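## Task

Four nests N1 to N4 each carry one of the plates B38, B83, B33 and B88, and only their ID labels reveal which plate sits where. First build a stack in rack S1 with B38 at the bottom, then B33, then B83 on top: the bottom plate flat on the rack floor, the upper two seated completely inside the one below, and each plate's labelled short end toward the rack's front (the side facing the operator). Then release the plates and push the START key on post KP until it latches. Then return all four plates so each is back in its original nest, lying flat within the locators, with its A1 well at the nest corner marked A1, while START stays latched. Nothing counts if the robot is what holds it in place at the end; open the gripper and move away when finished.

## Robot and tools

Robot: a single four-axis SCARA-style arm (vertical lift, shoulder, elbow, wrist yaw) with one two-finger gripper that always stays level; it can only translate and turn about vertical. The fingers point along the gripper's +x axis and close along its y axis. The reported end_effector_position is the midpoint between the rubber pads, about 2-3 cm behind the fingertips. The fingertips never touch each other, so a key is pushed with one fingertip.

Frames: the scene frame has its origin on the table top under the arm base, +z up, and +y to the left when facing along +x. Results print the gripper pose in this frame (position in metres plus a wxyz quaternion); the printed position may be slightly wrong, more so far from the base. Motion commands, however, are expressed in the gripper's own axes.

The motion row: five numbers, each in [-1, 1], ordered dx, dy, dz, rz, opening. The first four are an offset, not a pose: they are relative to the gripper pose shown in the most recent result that reported it (before any such result in a scene, and for later calls inside one reply, relative to where the arm is when the action begins). Scale: 1.0 equals 0.6 m for dx, dy, dz and 180 degrees for rz; rz turns from +x toward +y. Every row in an action is counted from that same reference, not from the row before. Opening is absolute: +1 is fully open (0.140 m), -1 is closed (0.066 m gap remains). Closing fully takes at least about 0.6 s. A row of zero offsets drives the arm back to the reference pose; it is not a pause.

execute_actions: argument actions is a list holding at most one item. Empty list: just report the state. An action {"rows": [...], "steps": n} plays up to 15 rows, one per 1/30 s step, for at most 15 steps, repeating the final row if rows run out. A wait {"steps": n} (up to 300) sends nothing and returns n steps after the previous result, with your reply time included. Optional pictures toggles camera images. A rejected call sends nothing.

move: target is one row as above; speed is the path's top speed in m/s (0.002 to 0.5, default 0.25; turning capped at twice that in rad/s). The path is straight, lasts 0.5 to 10 s and is truncated at 10 s. It does not avoid obstacles; the hand lags and may overshoot the speed, particularly with the arm nearly extended. The opening is applied when the move begins. Faster moves and targets set deeper past a contact mean harder impacts and pushes.

wait: seconds from 0 to 10, nothing new is sent. zoom_image: camera (cam_high, cam_low or cam_wrist) and region [x0, y0, x1, y1] in image pixels, at most 504 by 504, origin top-left. finished_scene: scene number 1 or 2; it ends that scene irreversibly and reports success.

Result lines: the state line with the pose; Joint positions gives lift (m), shoulder, elbow, wrist yaw (rad) and finger pad gap (m). grip_measured is the finger opening on the command scale. HELD marks steps where your row was partly or wholly withheld; a pose unreachable line means the clearance check altered or blocked the command. Hand target shows where the controller is currently heading. A move adds a move: line saying how it ended (done near target, off_target, moving, held, fault), the remaining distance, and any limits: paced means the sent pose was clipped, held means some steps were blocked and the arm may then speed up sharply.

Each step, the command is clipped to within 70 mm and 16 degrees of the measured pose, so long offsets may need several actions; check the reported pose and send the rest. Joint ranges: lift 0.000-0.550 m, shoulder ±2.000, elbow ±2.800, wrist yaw ±12.566 rad.

Cautions: keep the elbow at least 0.4 rad away from 0 or the arm may fold and fault. Load limits are lift 54 N, shoulder 8.1 N m, elbow 4.05 N m, wrist yaw 1.35 N m, including carried weight; exceeding one stops the arm 10 s. Holding loads warms motors (warning at 85 °C, braking stop at 100 °C), so do not hold plates while deliberating. To grip, command about 0.04 below grip_measured; a quick close can squeeze too hard. Readings may be off by about 1 mm. Never push START before the stack is complete and the unlisted plate is correctly seated in its nest; a lit key already counts as pressed. Small drops of a few millimetres while placing are fine, long falls fail. Do not knock anything off the table. Well A1 lies at the labelled short end, in the corner opposite the labelled long side. Loose objects may occasionally get a brief push.

Each tool is called after ">>>" as name([rows], argument=value, ...), one row to a line, values as JSON.

## Session

>>> execute_actions(actions=[])

Scene clock: 0.00 s of 15600.00 s.
end_effector_position=(+0.5325, +0.1442, +0.2370) grip_measured=+0.99 end_effector_quat_wxyz=(-0.533, +0.000, +0.000, +0.846)
Joint positions: [0.232 0.845 2.554 0.867 0.14 ]
Hand target: +0.533, +0.144, +0.237; -0.533, +0.000, +0.000, +0.846

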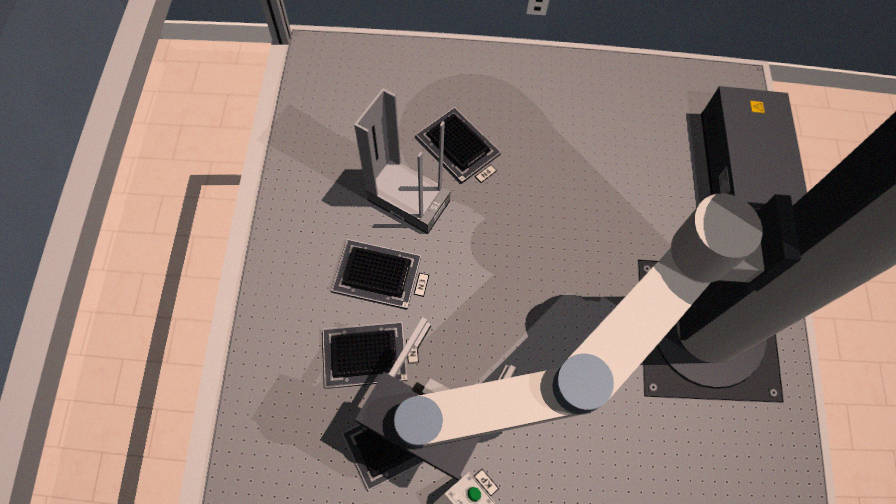

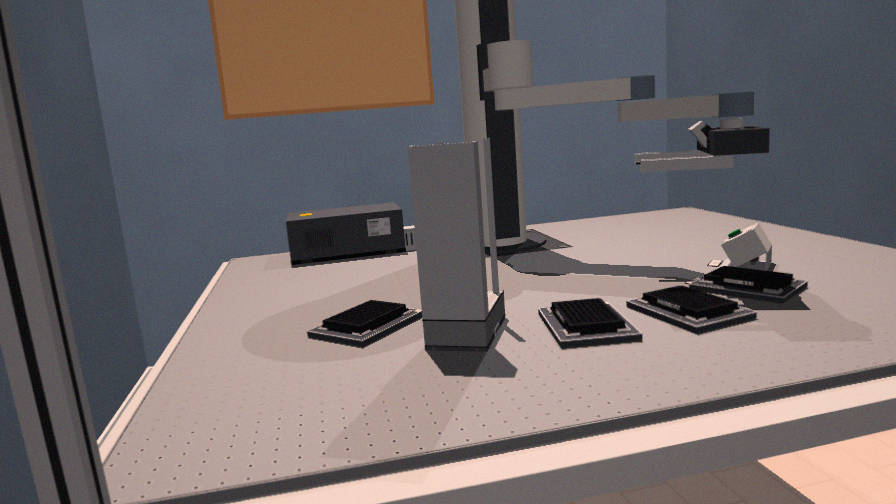

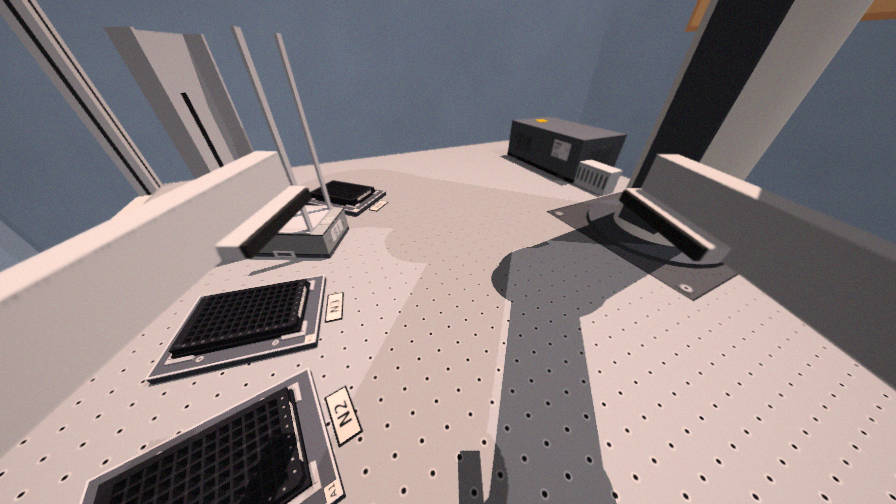

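>>> zoom_image(camera="cam_low", region=[520, 210, 840, 360])

>>> zoom_image(camera="cam_high", region=[300, 80, 540, 320])

>>> zoom_image(camera="cam_high", region=[300, 304, 540, 504])

Region (520, 210, 840, 360) of cam_low's 896x504 image, scaled by 1.575, with more detail than that image has; it fills the top 236 rows of this view, and the rest is white.

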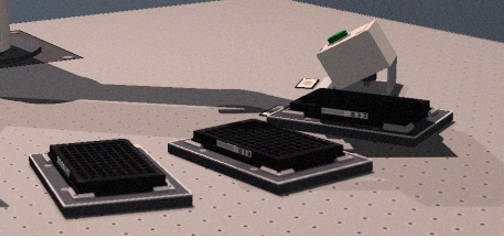

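Region (300, 80, 540, 320) of cam_high's 896x504 image, scaled by 2.100, with more detail than that image has.

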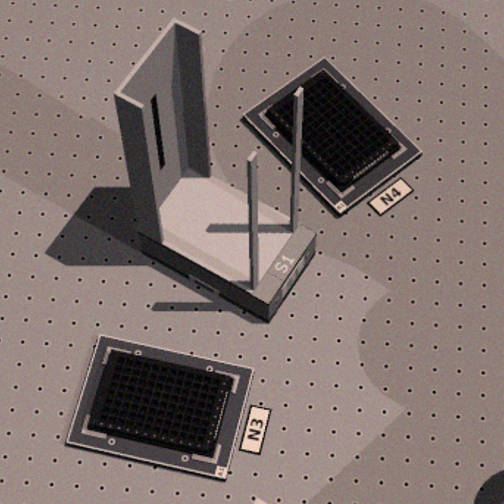

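Region (300, 304, 540, 504) of cam_high's 896x504 image, scaled by 2.100, with more detail than that image has.

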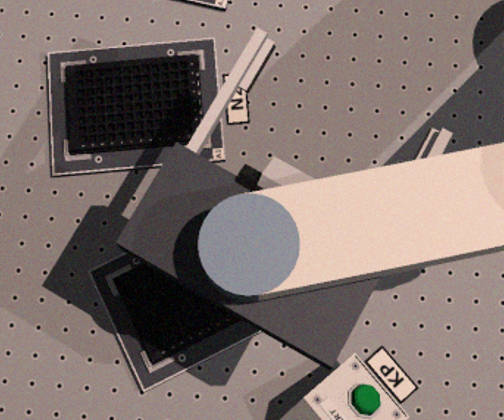

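>>> move(target=[0.219, 0.137, -0.15, 0.597, 1])

Scene clock: 19.83 s of 15600.00 s.
end_effector_position=(+0.5500, -0.0101, +0.1470) grip_measured=+0.99 end_effector_quat_wxyz=(+0.997, -0.000, -0.000, -0.071)
Joint positions: [0.142 0.994 0.933 4.214 0.14 ]
Hand target: +0.550, -0.010, +0.147; +0.997, -0.000, -0.000, -0.071
Off the commanded pose: 0.000 m, 0 deg.
After step 90, 12.73 s passed at rest.
move: done
camera_calibration (this result's frames):
cam_wrist: T_world_to_cam=[[-0.142921, -0.989713, 0.00651372, 0.0757832], [-0.597468, 0.0810278, -0.797789, 0.434005], [0.789054, -0.117913, -0.602902, -0.251407], [0, 0, 0, 1]] pos_world=[0.468509, 0.010193, 0.194177]

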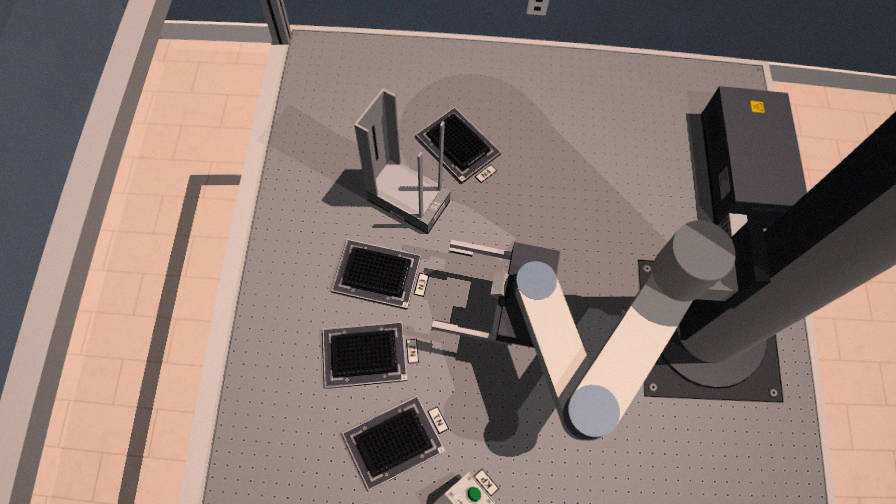

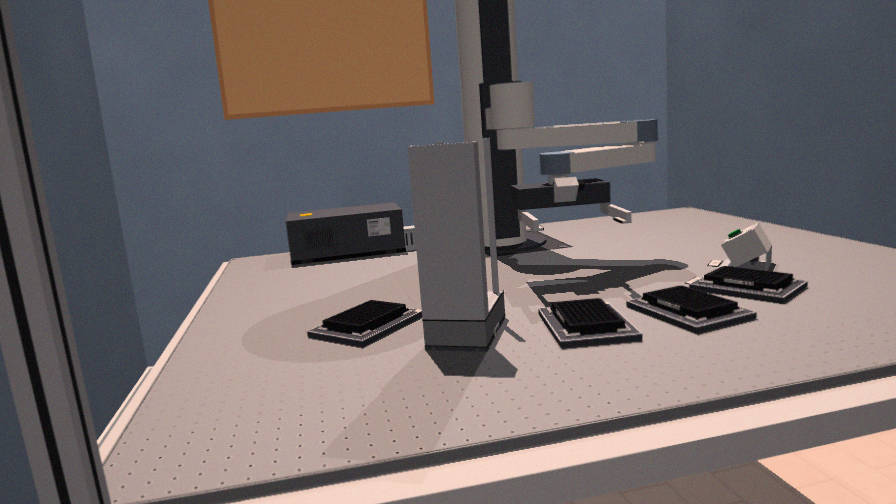

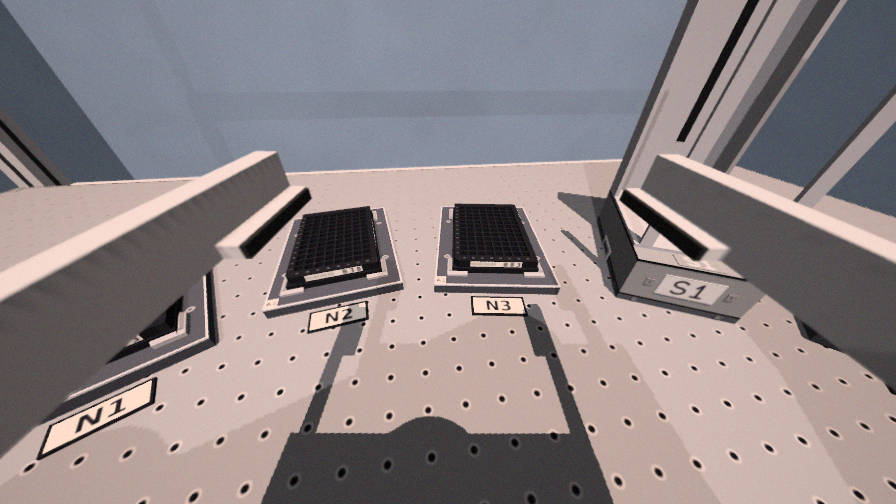

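>>> zoom_image(camera="cam_wrist", region=[250, 190, 590, 330])

>>> zoom_image(camera="cam_low", region=[630, 260, 810, 330])

Region (250, 190, 590, 330) of cam_wrist's 896x504 image, scaled by 1.482, with more detail than that image has; it fills the top 208 rows of this view, and the rest is white.

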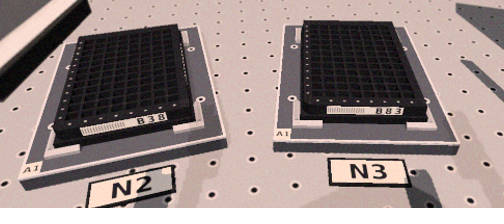

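Region (630, 260, 810, 330) of cam_low's 896x504 image, scaled by 2.800, with more detail than that image has.

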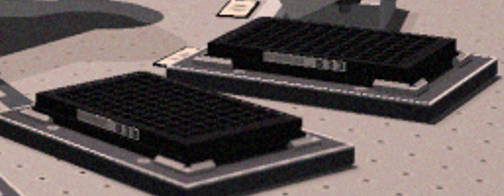

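>>> move(target=[0.175, 0.208, -0.08, 0.072, 1])

Scene clock: 31.47 s of 15600.00 s.
end_effector_position=(+0.6716, +0.0987, +0.0989) grip_measured=+0.99 end_effector_quat_wxyz=(+0.999, -0.000, -0.000, +0.042)
Joint positions: [0.094 0.95  1.564 3.853 0.14 ]
Hand target: +0.672, +0.099, +0.099; +0.999, -0.000, -0.000, +0.042
Off the commanded pose: 0.000 m, 0 deg.
After step 90, 7.57 s passed at rest.
move: done
camera_calibration (this result's frames):
cam_wrist: T_world_to_cam=[[0.0831127, -0.996519, 0.00651372, 0.0500229], [-0.600397, -0.0552897, -0.797789, 0.474933], [0.795372, 0.0623956, -0.602902, -0.385567], [0, 0, 0, 1]] pos_world=[0.58766, 0.100165, 0.146111]

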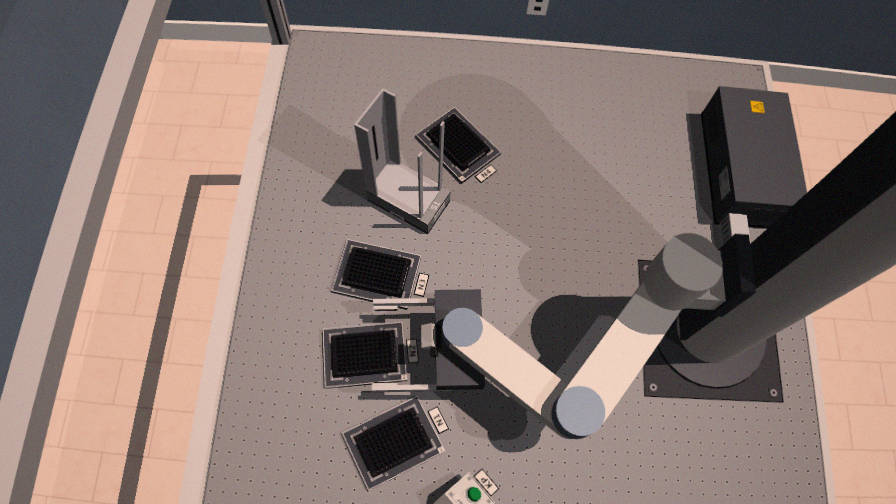

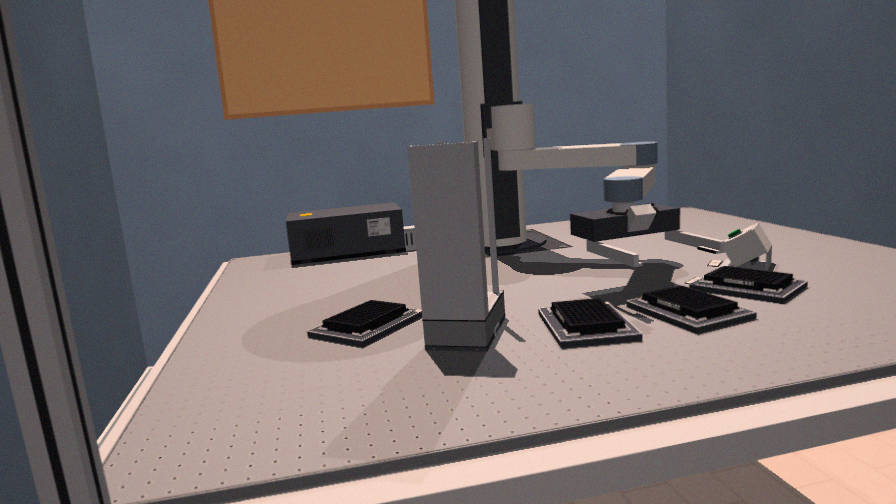

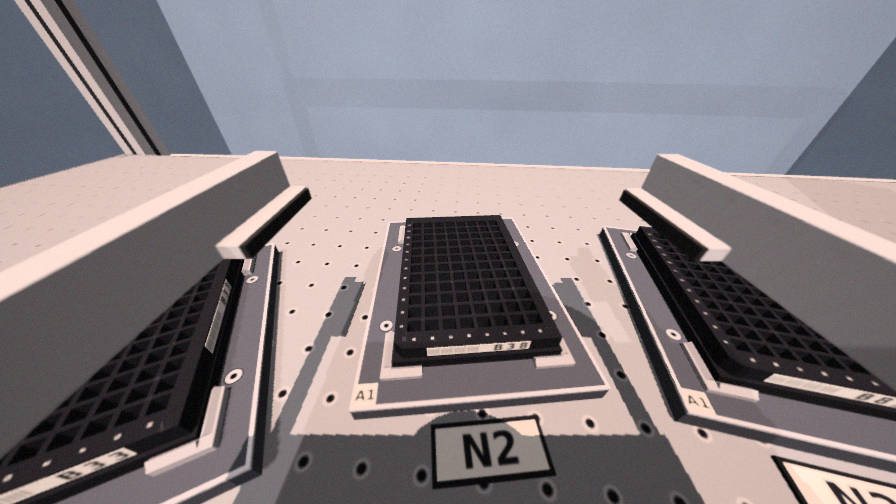

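>>> move(target=[0.083, -0.002, -0.08, 0.022, 0.0])

Scene clock: 37.90 s of 15600.00 s.
end_effector_position=(+0.7214, +0.1017, +0.0508) grip_measured=+0.00 end_effector_quat_wxyz=(+0.997, -0.000, -0.000, +0.077)
Joint positions: [0.046 0.783 1.849 3.805 0.103]
Hand target: +0.721, +0.102, +0.051; +0.997, -0.000, -0.000, +0.077
Off the commanded pose: 0.000 m, 0 deg.
After step 90, 2.67 s passed at rest.
move: done
camera_calibration (this result's frames):
cam_wrist: T_world_to_cam=[[0.151745, -0.988398, 0.00651372, -0.00121463], [-0.595144, -0.0966277, -0.797789, 0.467021], [0.789162, 0.117184, -0.602902, -0.455377], [0, 0, 0, 1]] pos_world=[0.637496, 0.0972895, 0.098044]

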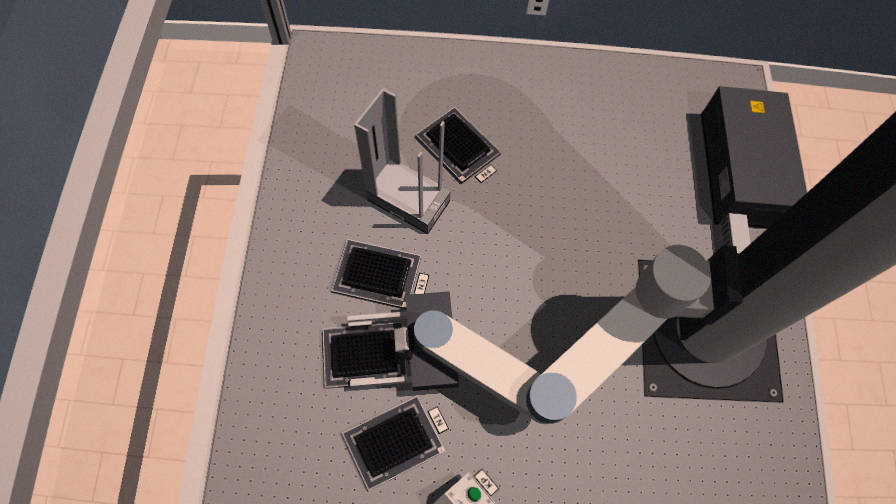

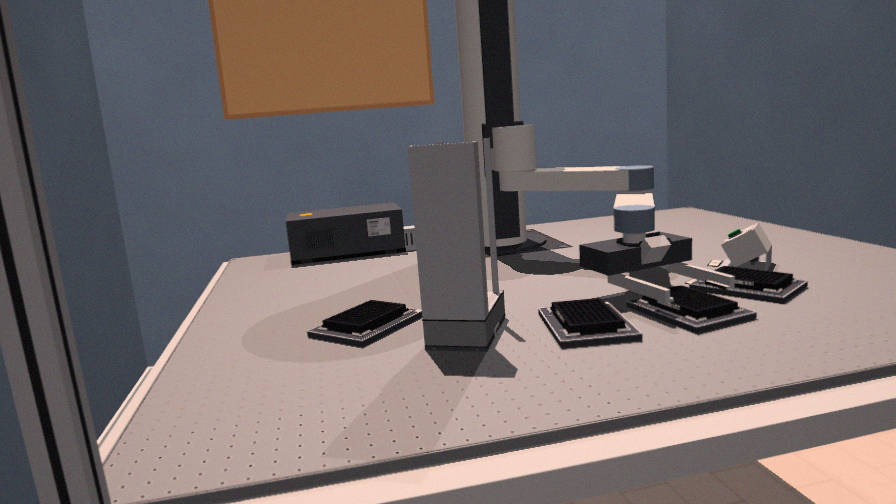

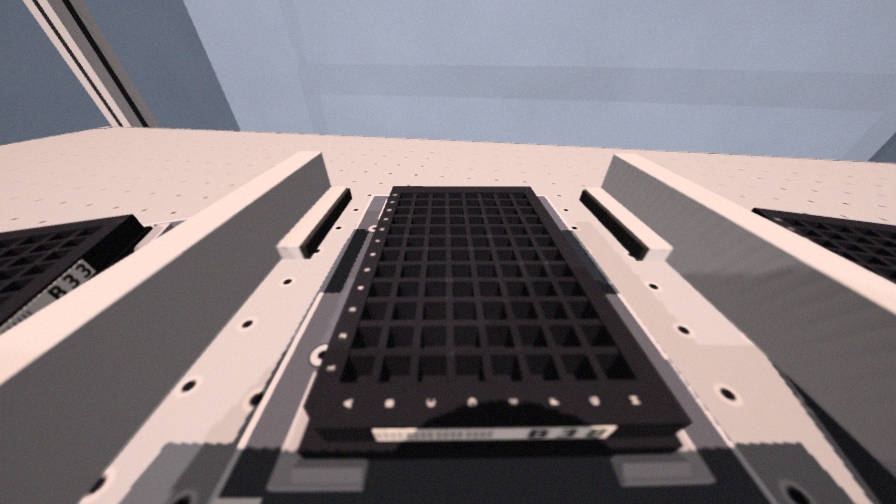

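>>> move(target=[0, 0, -0.036, 0.006, -0.2], speed=0.05)

>>> move(target=[0, 0, 0, 0, -0.6])

Scene clock: 42.17 s of 15600.00 s.
end_effector_position=(+0.7214, +0.1017, +0.0292) grip_measured=-0.20 end_effector_quat_wxyz=(+0.996, -0.000, -0.000, +0.086)
Joint positions: [0.024 0.777 1.849 3.83  0.096]
Hand target: +0.721, +0.102, +0.029; +0.996, -0.000, -0.000, +0.086
Off the commanded pose: 0.000 m, 0 deg.
After step 90, 0.53 s passed at rest.
move: done
camera_calibration (this result's frames):
cam_wrist: T_world_to_cam=[[0.170334, -0.985365, 0.00651372, -0.0147231], [-0.593218, -0.10782, -0.797789, 0.449493], [0.786815, 0.132026, -0.602902, -0.468266], [0, 0, 0, 1]] pos_world=[0.637594, 0.0957798, 0.0763773]

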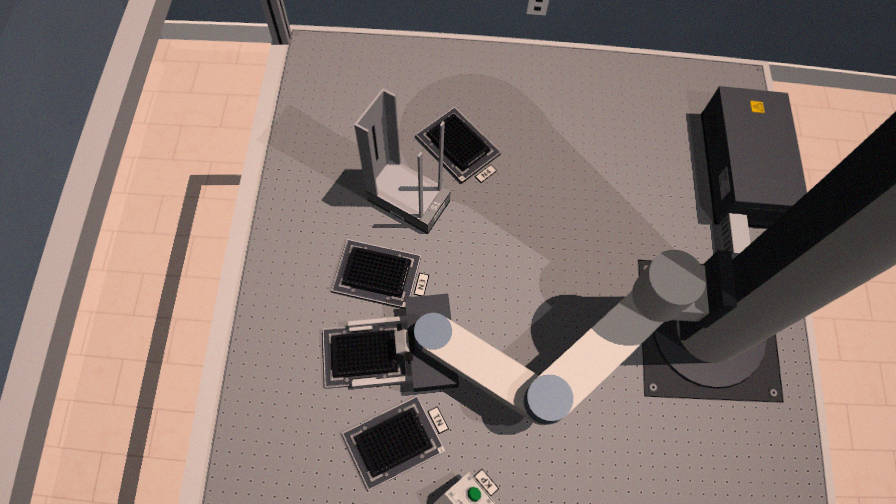

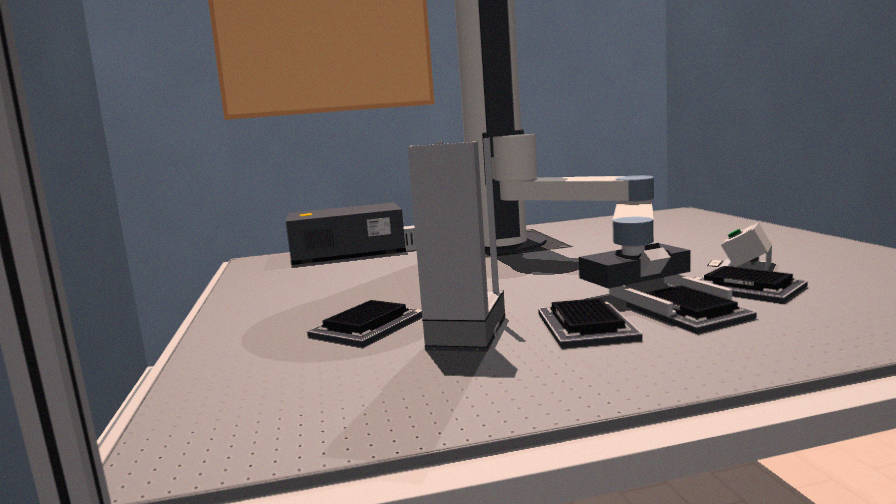

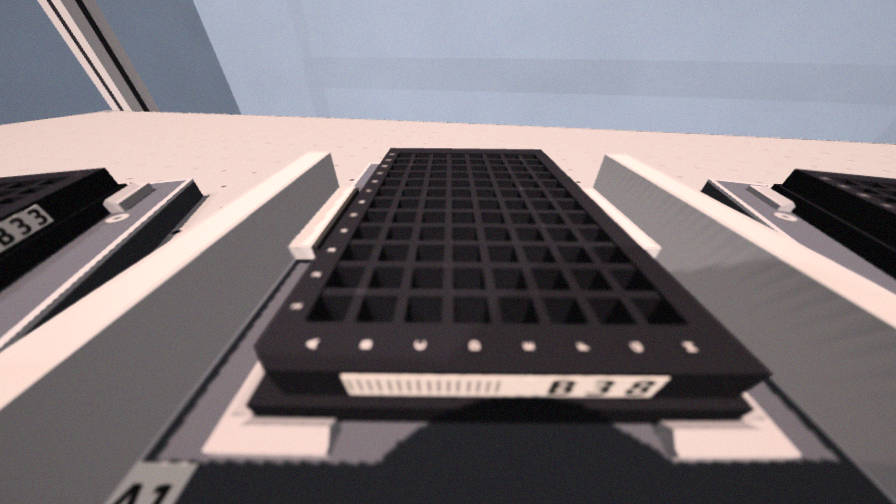

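Scene clock: 42.67 s of 15600.00 s.
end_effector_position=(+0.7214, +0.1012, +0.0292) grip_measured=-0.49 end_effector_quat_wxyz=(+0.996, -0.000, -0.000, +0.085)
Joint positions: [0.024 0.776 1.848 3.829 0.085]
Hand target: +0.721, +0.102, +0.029; +0.996, -0.000, -0.000, +0.086
Off the commanded pose: 0.001 m, 0 deg.
move: done
camera_calibration (this result's frames):
cam_wrist: T_world_to_cam=[[0.168272, -0.985719, 0.00651372, -0.0137811], [-0.593443, -0.106578, -0.797789, 0.449478], [0.78709, 0.13038, -0.602902, -0.468237], [0, 0, 0, 1]] pos_world=[0.637602, 0.095369, 0.0763773]

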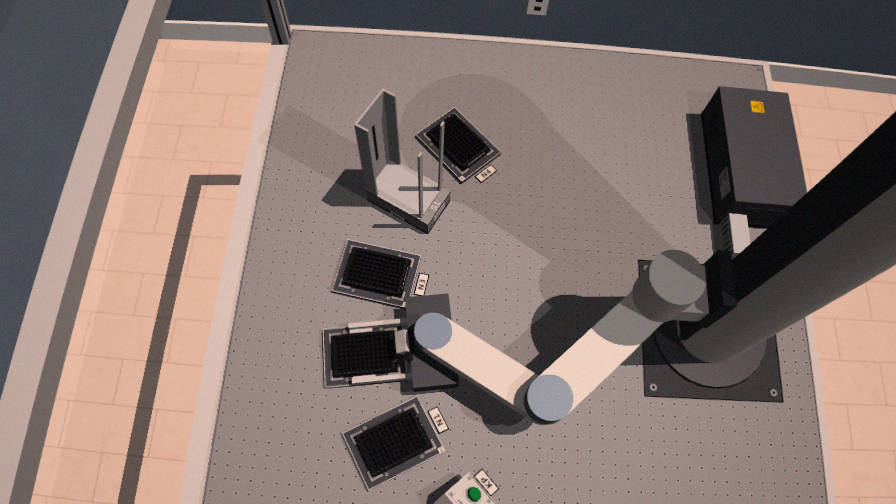

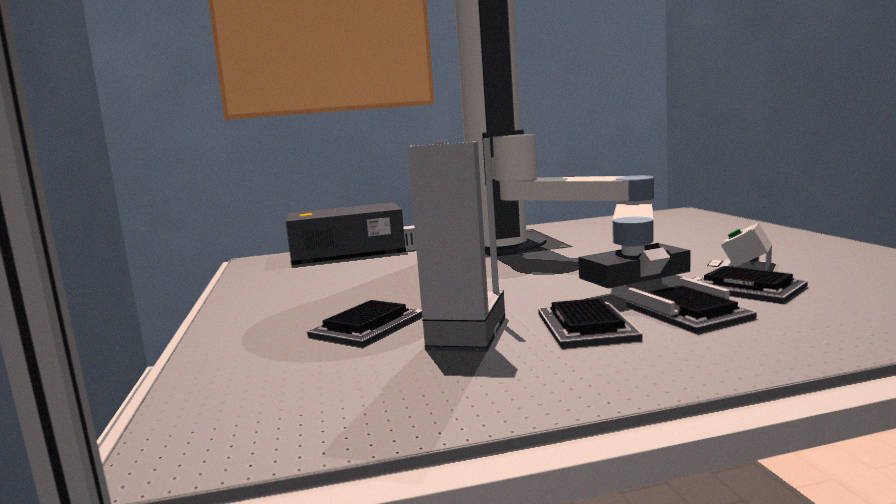

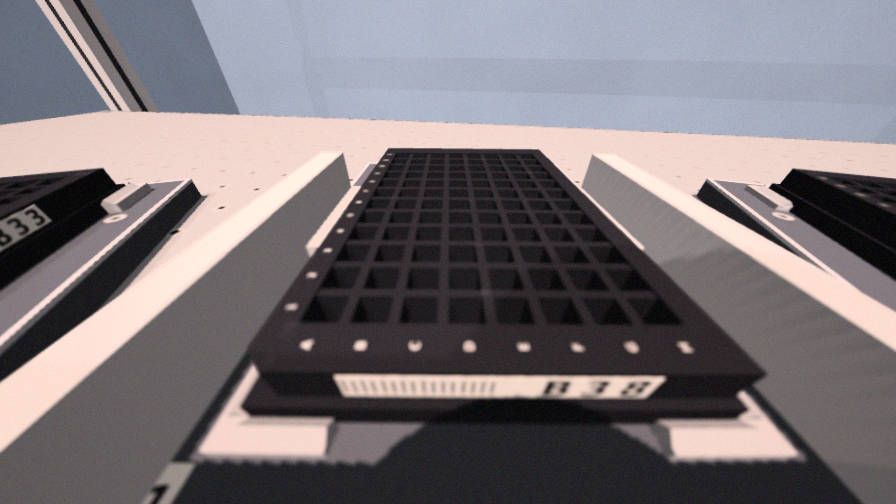

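>>> move(target=[0, 0, 0.05, 0, -0.54], speed=0.05)

>>> move(target=[-0.2, -0.1, 0.55, 0, -0.54], speed=0.3)

>>> move(target=[-0.162, -0.34, 0, -0.206, -0.54])

Scene clock: 51.90 s of 15600.00 s.
end_effector_position=(+0.7214, +0.1011, +0.0592) grip_measured=-0.49 end_effector_quat_wxyz=(+0.996, -0.000, -0.000, +0.085)
Joint positions: [0.054 0.776 1.848 3.829 0.085]
Hand target: +0.721, +0.101, +0.059; +0.996, -0.000, -0.000, +0.085
Off the commanded pose: 0.000 m, 0 deg.
After step 90, 5.37 s passed at rest.
move: done
camera_calibration (this result's frames):
cam_wrist: T_world_to_cam=[[0.16803, -0.98576, 0.00651372, -0.0138914], [-0.593469, -0.106433, -0.797789, 0.473456], [0.787122, 0.130187, -0.602902, -0.450118], [0, 0, 0, 1]] pos_world=[0.637613, 0.0952973, 0.106431]

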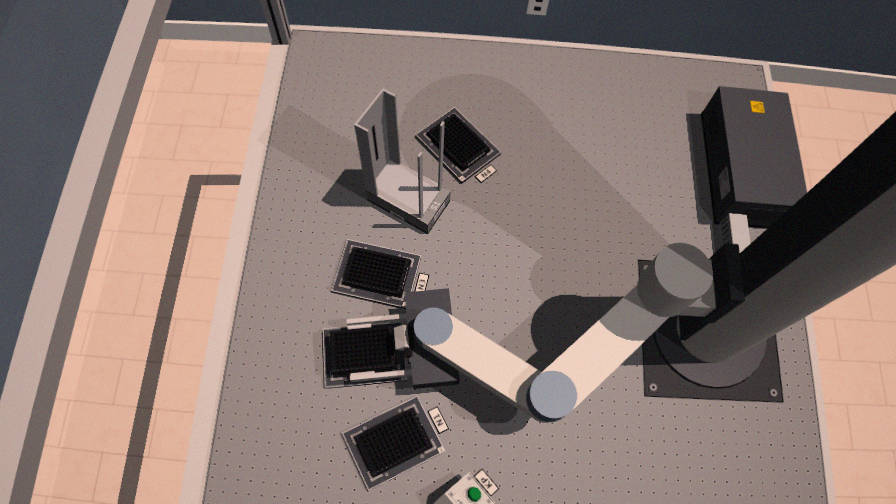

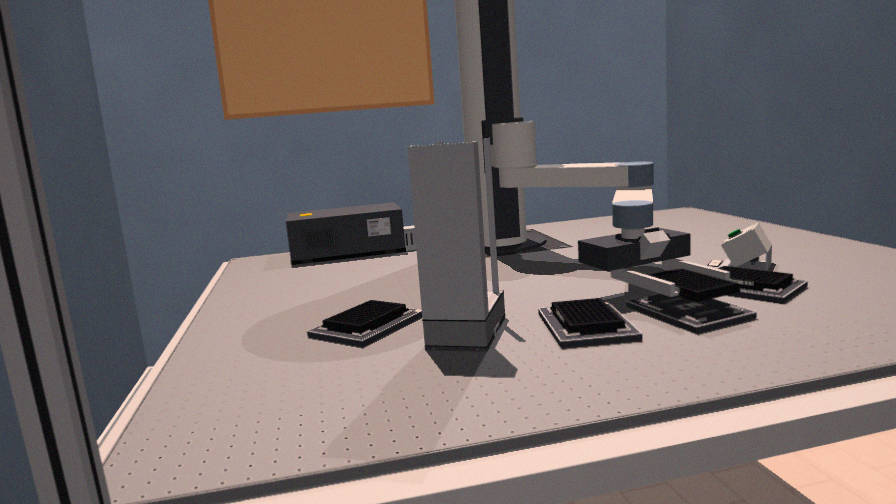

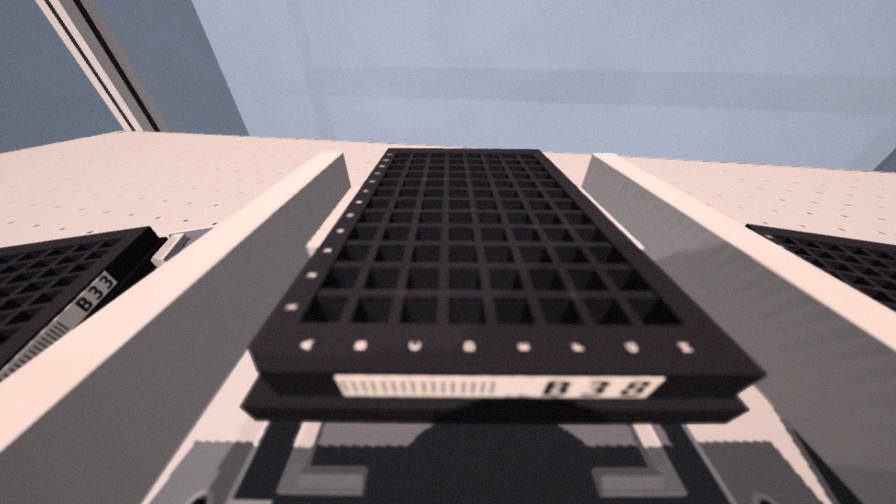

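Scene clock: 53.57 s of 15600.00 s.
end_effector_position=(+0.6133, +0.0214, +0.3893) grip_measured=-0.49 end_effector_quat_wxyz=(+0.996, -0.000, -0.000, +0.085)
Joint positions: [0.384 0.843 1.223 4.387 0.085]
Hand target: +0.613, +0.022, +0.389; +0.996, -0.000, -0.000, +0.085
Off the commanded pose: 0.000 m, 0 deg.
move: done
camera_calibration (this result's frames):
cam_wrist: T_world_to_cam=[[0.167507, -0.985849, 0.00651372, -0.0760325], [-0.593525, -0.106118, -0.797789, 0.664167], [0.787191, 0.129769, -0.602902, -0.155704], [0, 0, 0, 1]] pos_world=[0.529505, 0.0157288, 0.436486]

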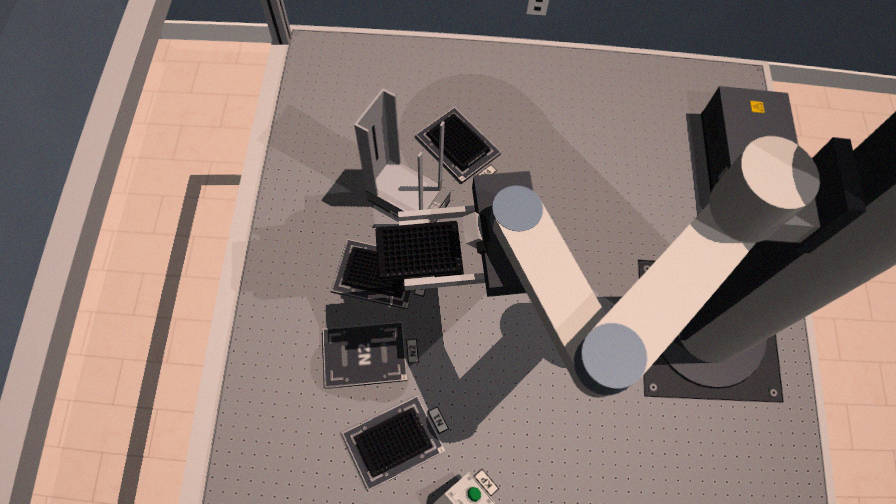

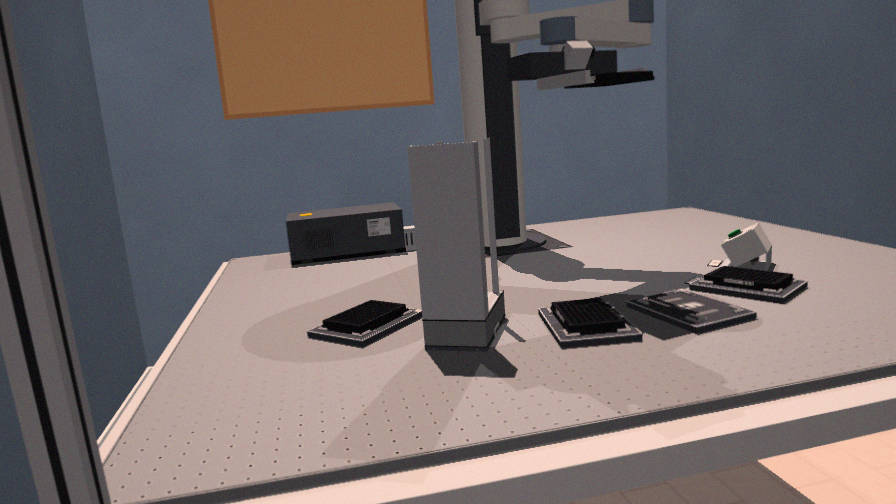

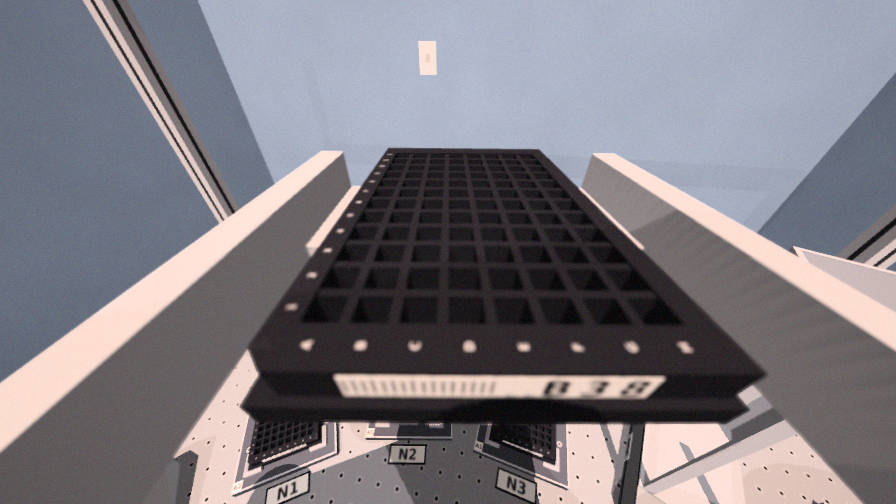

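Scene clock: 55.20 s of 15600.00 s.
end_effector_position=(+0.5518, -0.1962, +0.3893) grip_measured=-0.49 end_effector_quat_wxyz=(+0.972, -0.000, -0.000, -0.237)
Joint positions: [0.384 0.397 1.15  4.258 0.085]
Hand target: +0.552, -0.196, +0.389; +0.972, -0.000, -0.000, -0.237
Off the commanded pose: 0.000 m, 0 deg.
move: done
camera_calibration (this result's frames):
cam_wrist: T_world_to_cam=[[-0.461119, -0.887315, 0.00651372, 0.0859515], [-0.537383, 0.27341, -0.797789, 0.648057], [0.706109, -0.371376, -0.602902, -0.132637], [0, 0, 0, 1]] pos_world=[0.481545, -0.150177, 0.436486]

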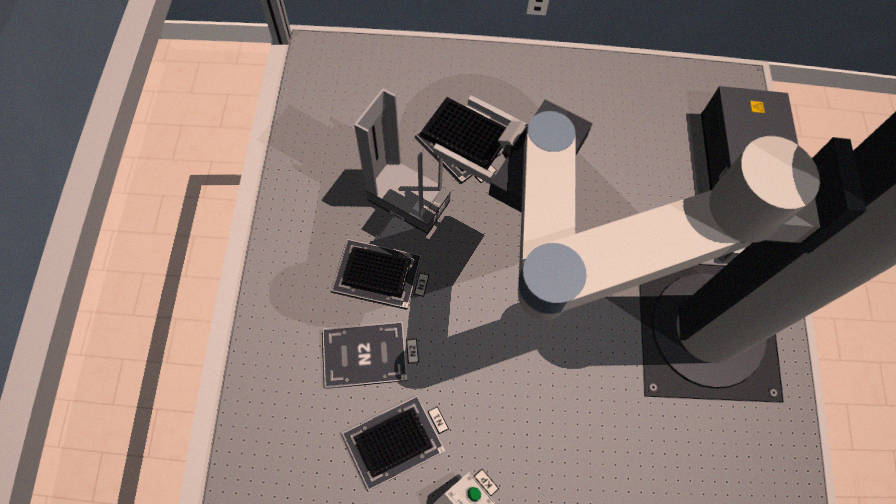

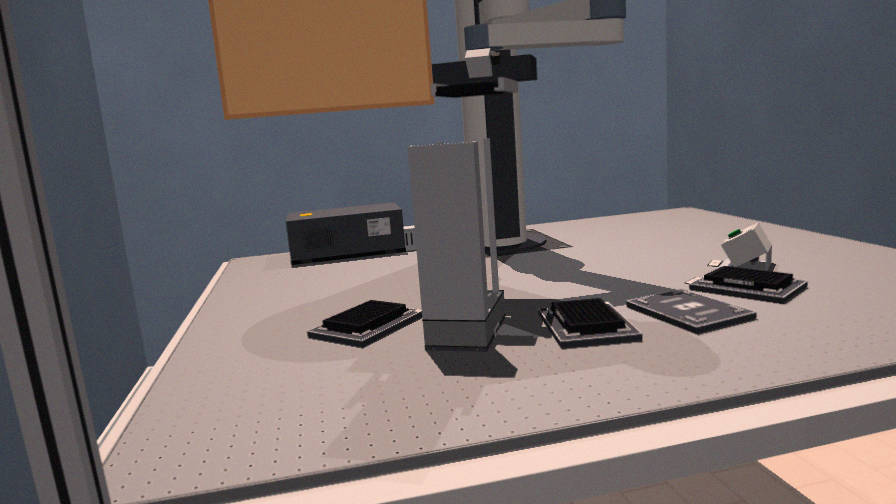

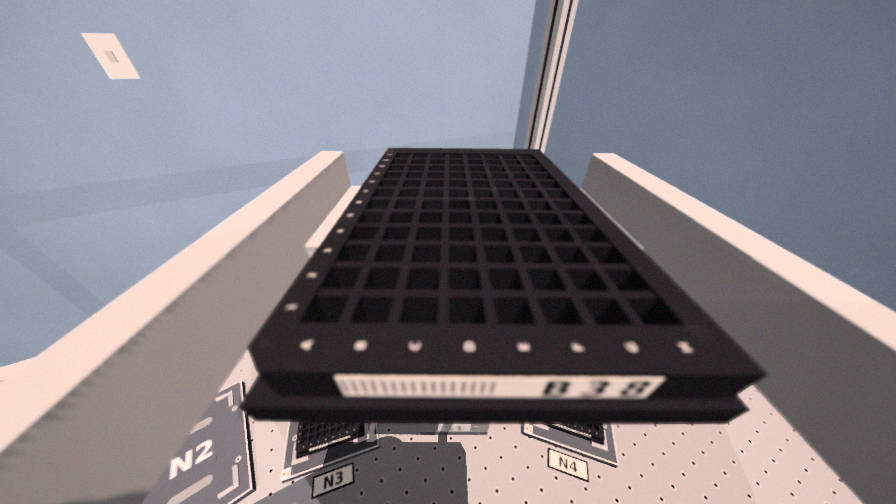

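>>> move(target=[-0.15, 0.012, 0, 0, -0.54])

>>> move(target=[0, 0, -0.2, 0, -0.54])

Scene clock: 59.40 s of 15600.00 s.
end_effector_position=(+0.4752, -0.1484, +0.3893) grip_measured=-0.49 end_effector_quat_wxyz=(+0.972, -0.000, -0.000, -0.237)
Joint positions: [0.384 0.557 0.754 4.494 0.085]
Hand target: +0.475, -0.148, +0.389; +0.972, -0.000, -0.000, -0.237
Off the commanded pose: 0.000 m, 0 deg.
After step 90, 0.43 s passed at rest.
move: done
camera_calibration (this result's frames):
cam_wrist: T_world_to_cam=[[-0.461255, -0.887244, 0.00651372, 0.0931099], [-0.537341, 0.273493, -0.797789, 0.593797], [0.706051, -0.371484, -0.602902, -0.0607683], [0, 0, 0, 1]] pos_world=[0.404924, -0.102362, 0.436481]

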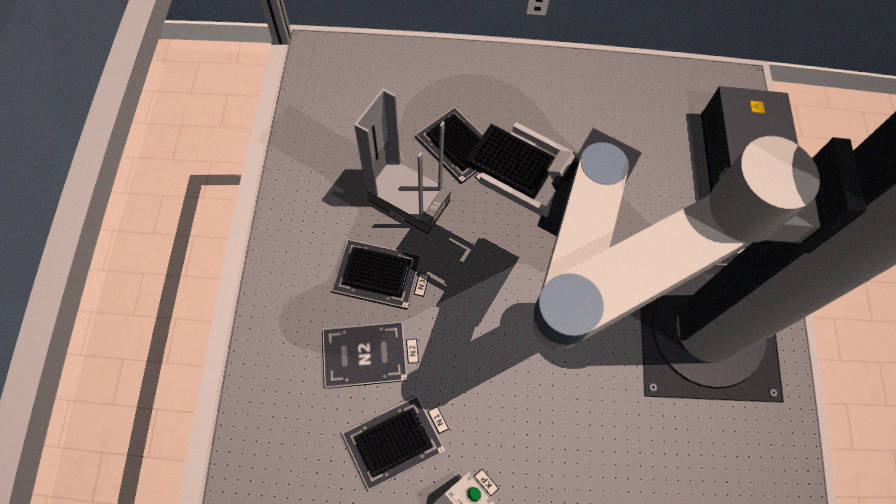

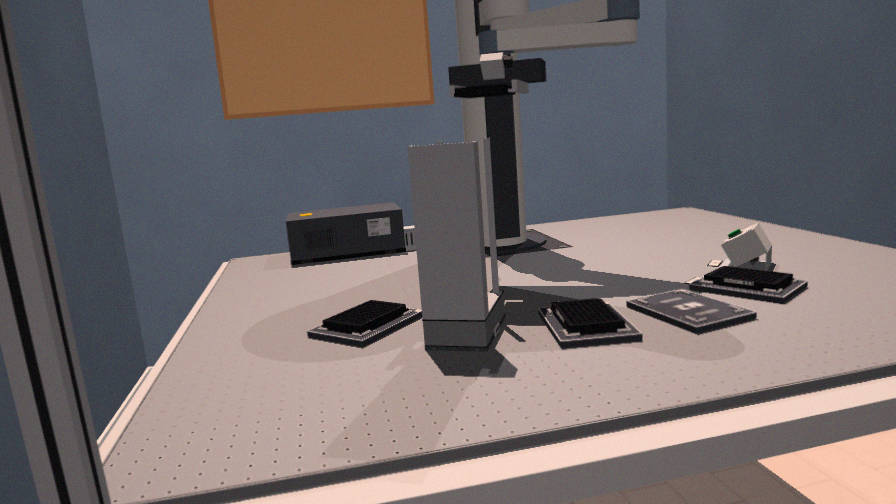

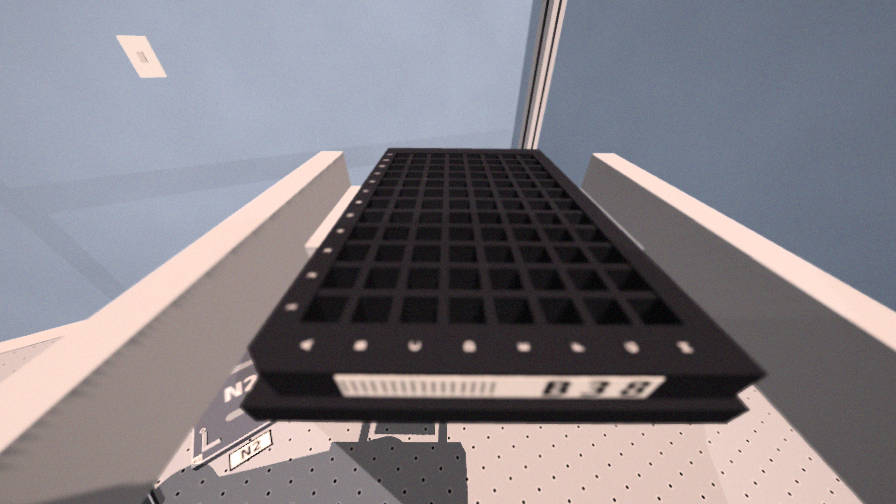

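Scene clock: 60.30 s of 15600.00 s.
end_effector_position=(+0.4752, -0.1484, +0.2692) grip_measured=-0.49 end_effector_quat_wxyz=(+0.972, -0.000, -0.000, -0.237)
Joint positions: [0.264 0.557 0.753 4.494 0.085]
Hand target: +0.475, -0.148, +0.269; +0.972, -0.000, -0.000, -0.237
Off the commanded pose: 0.000 m, 0 deg.
move: done
camera_calibration (this result's frames):
cam_wrist: T_world_to_cam=[[-0.461277, -0.887232, 0.00651372, 0.0939002], [-0.537334, 0.273506, -0.797789, 0.497993], [0.706042, -0.371502, -0.602902, -0.133158], [0, 0, 0, 1]] pos_world=[0.404918, -0.102361, 0.316401]

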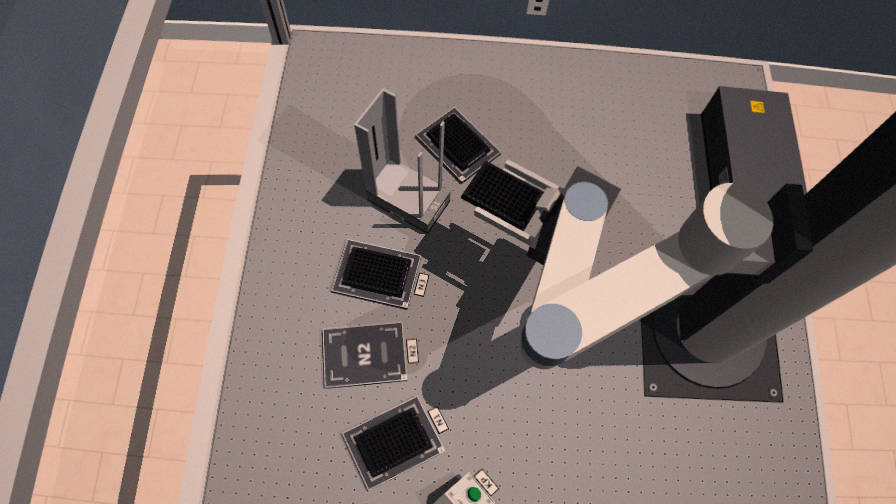

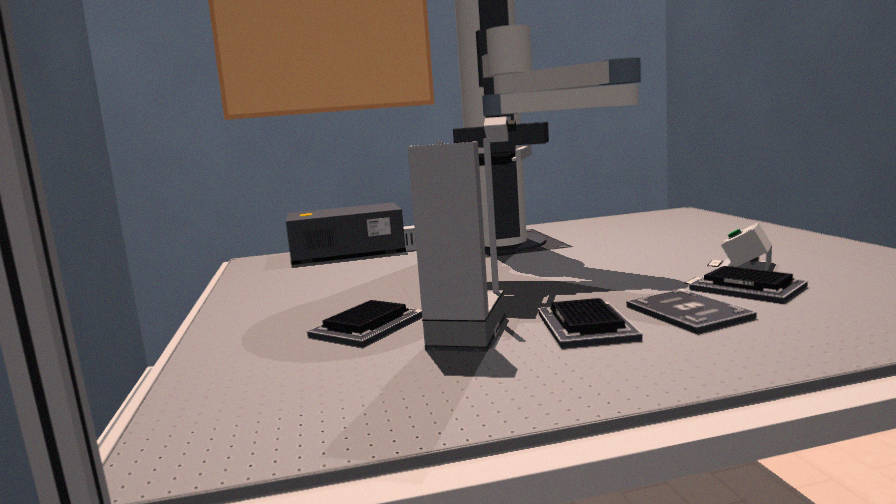

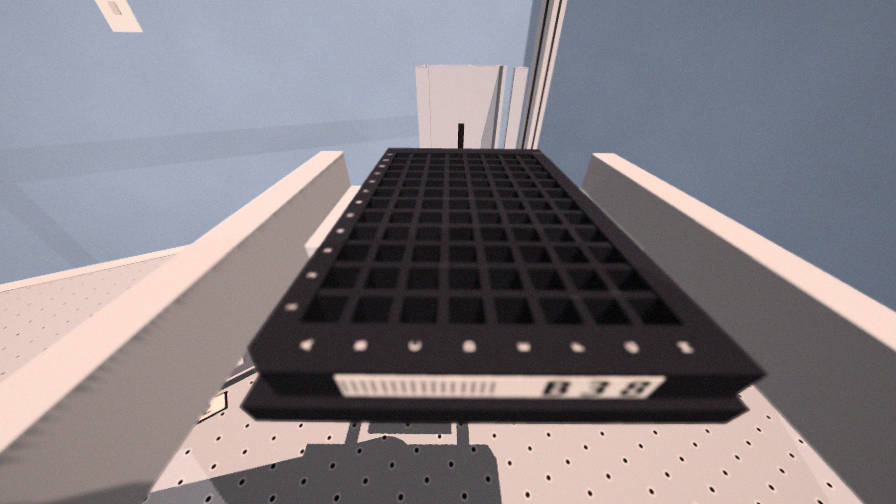

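>>> zoom_image(camera="cam_wrist", region=[380, 50, 560, 160])

Region (380, 50, 560, 160) of cam_wrist's 896x504 image, scaled by 2.800, with more detail than that image has.

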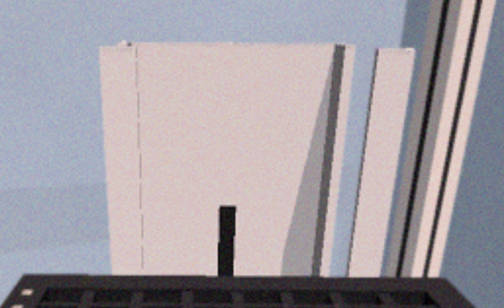

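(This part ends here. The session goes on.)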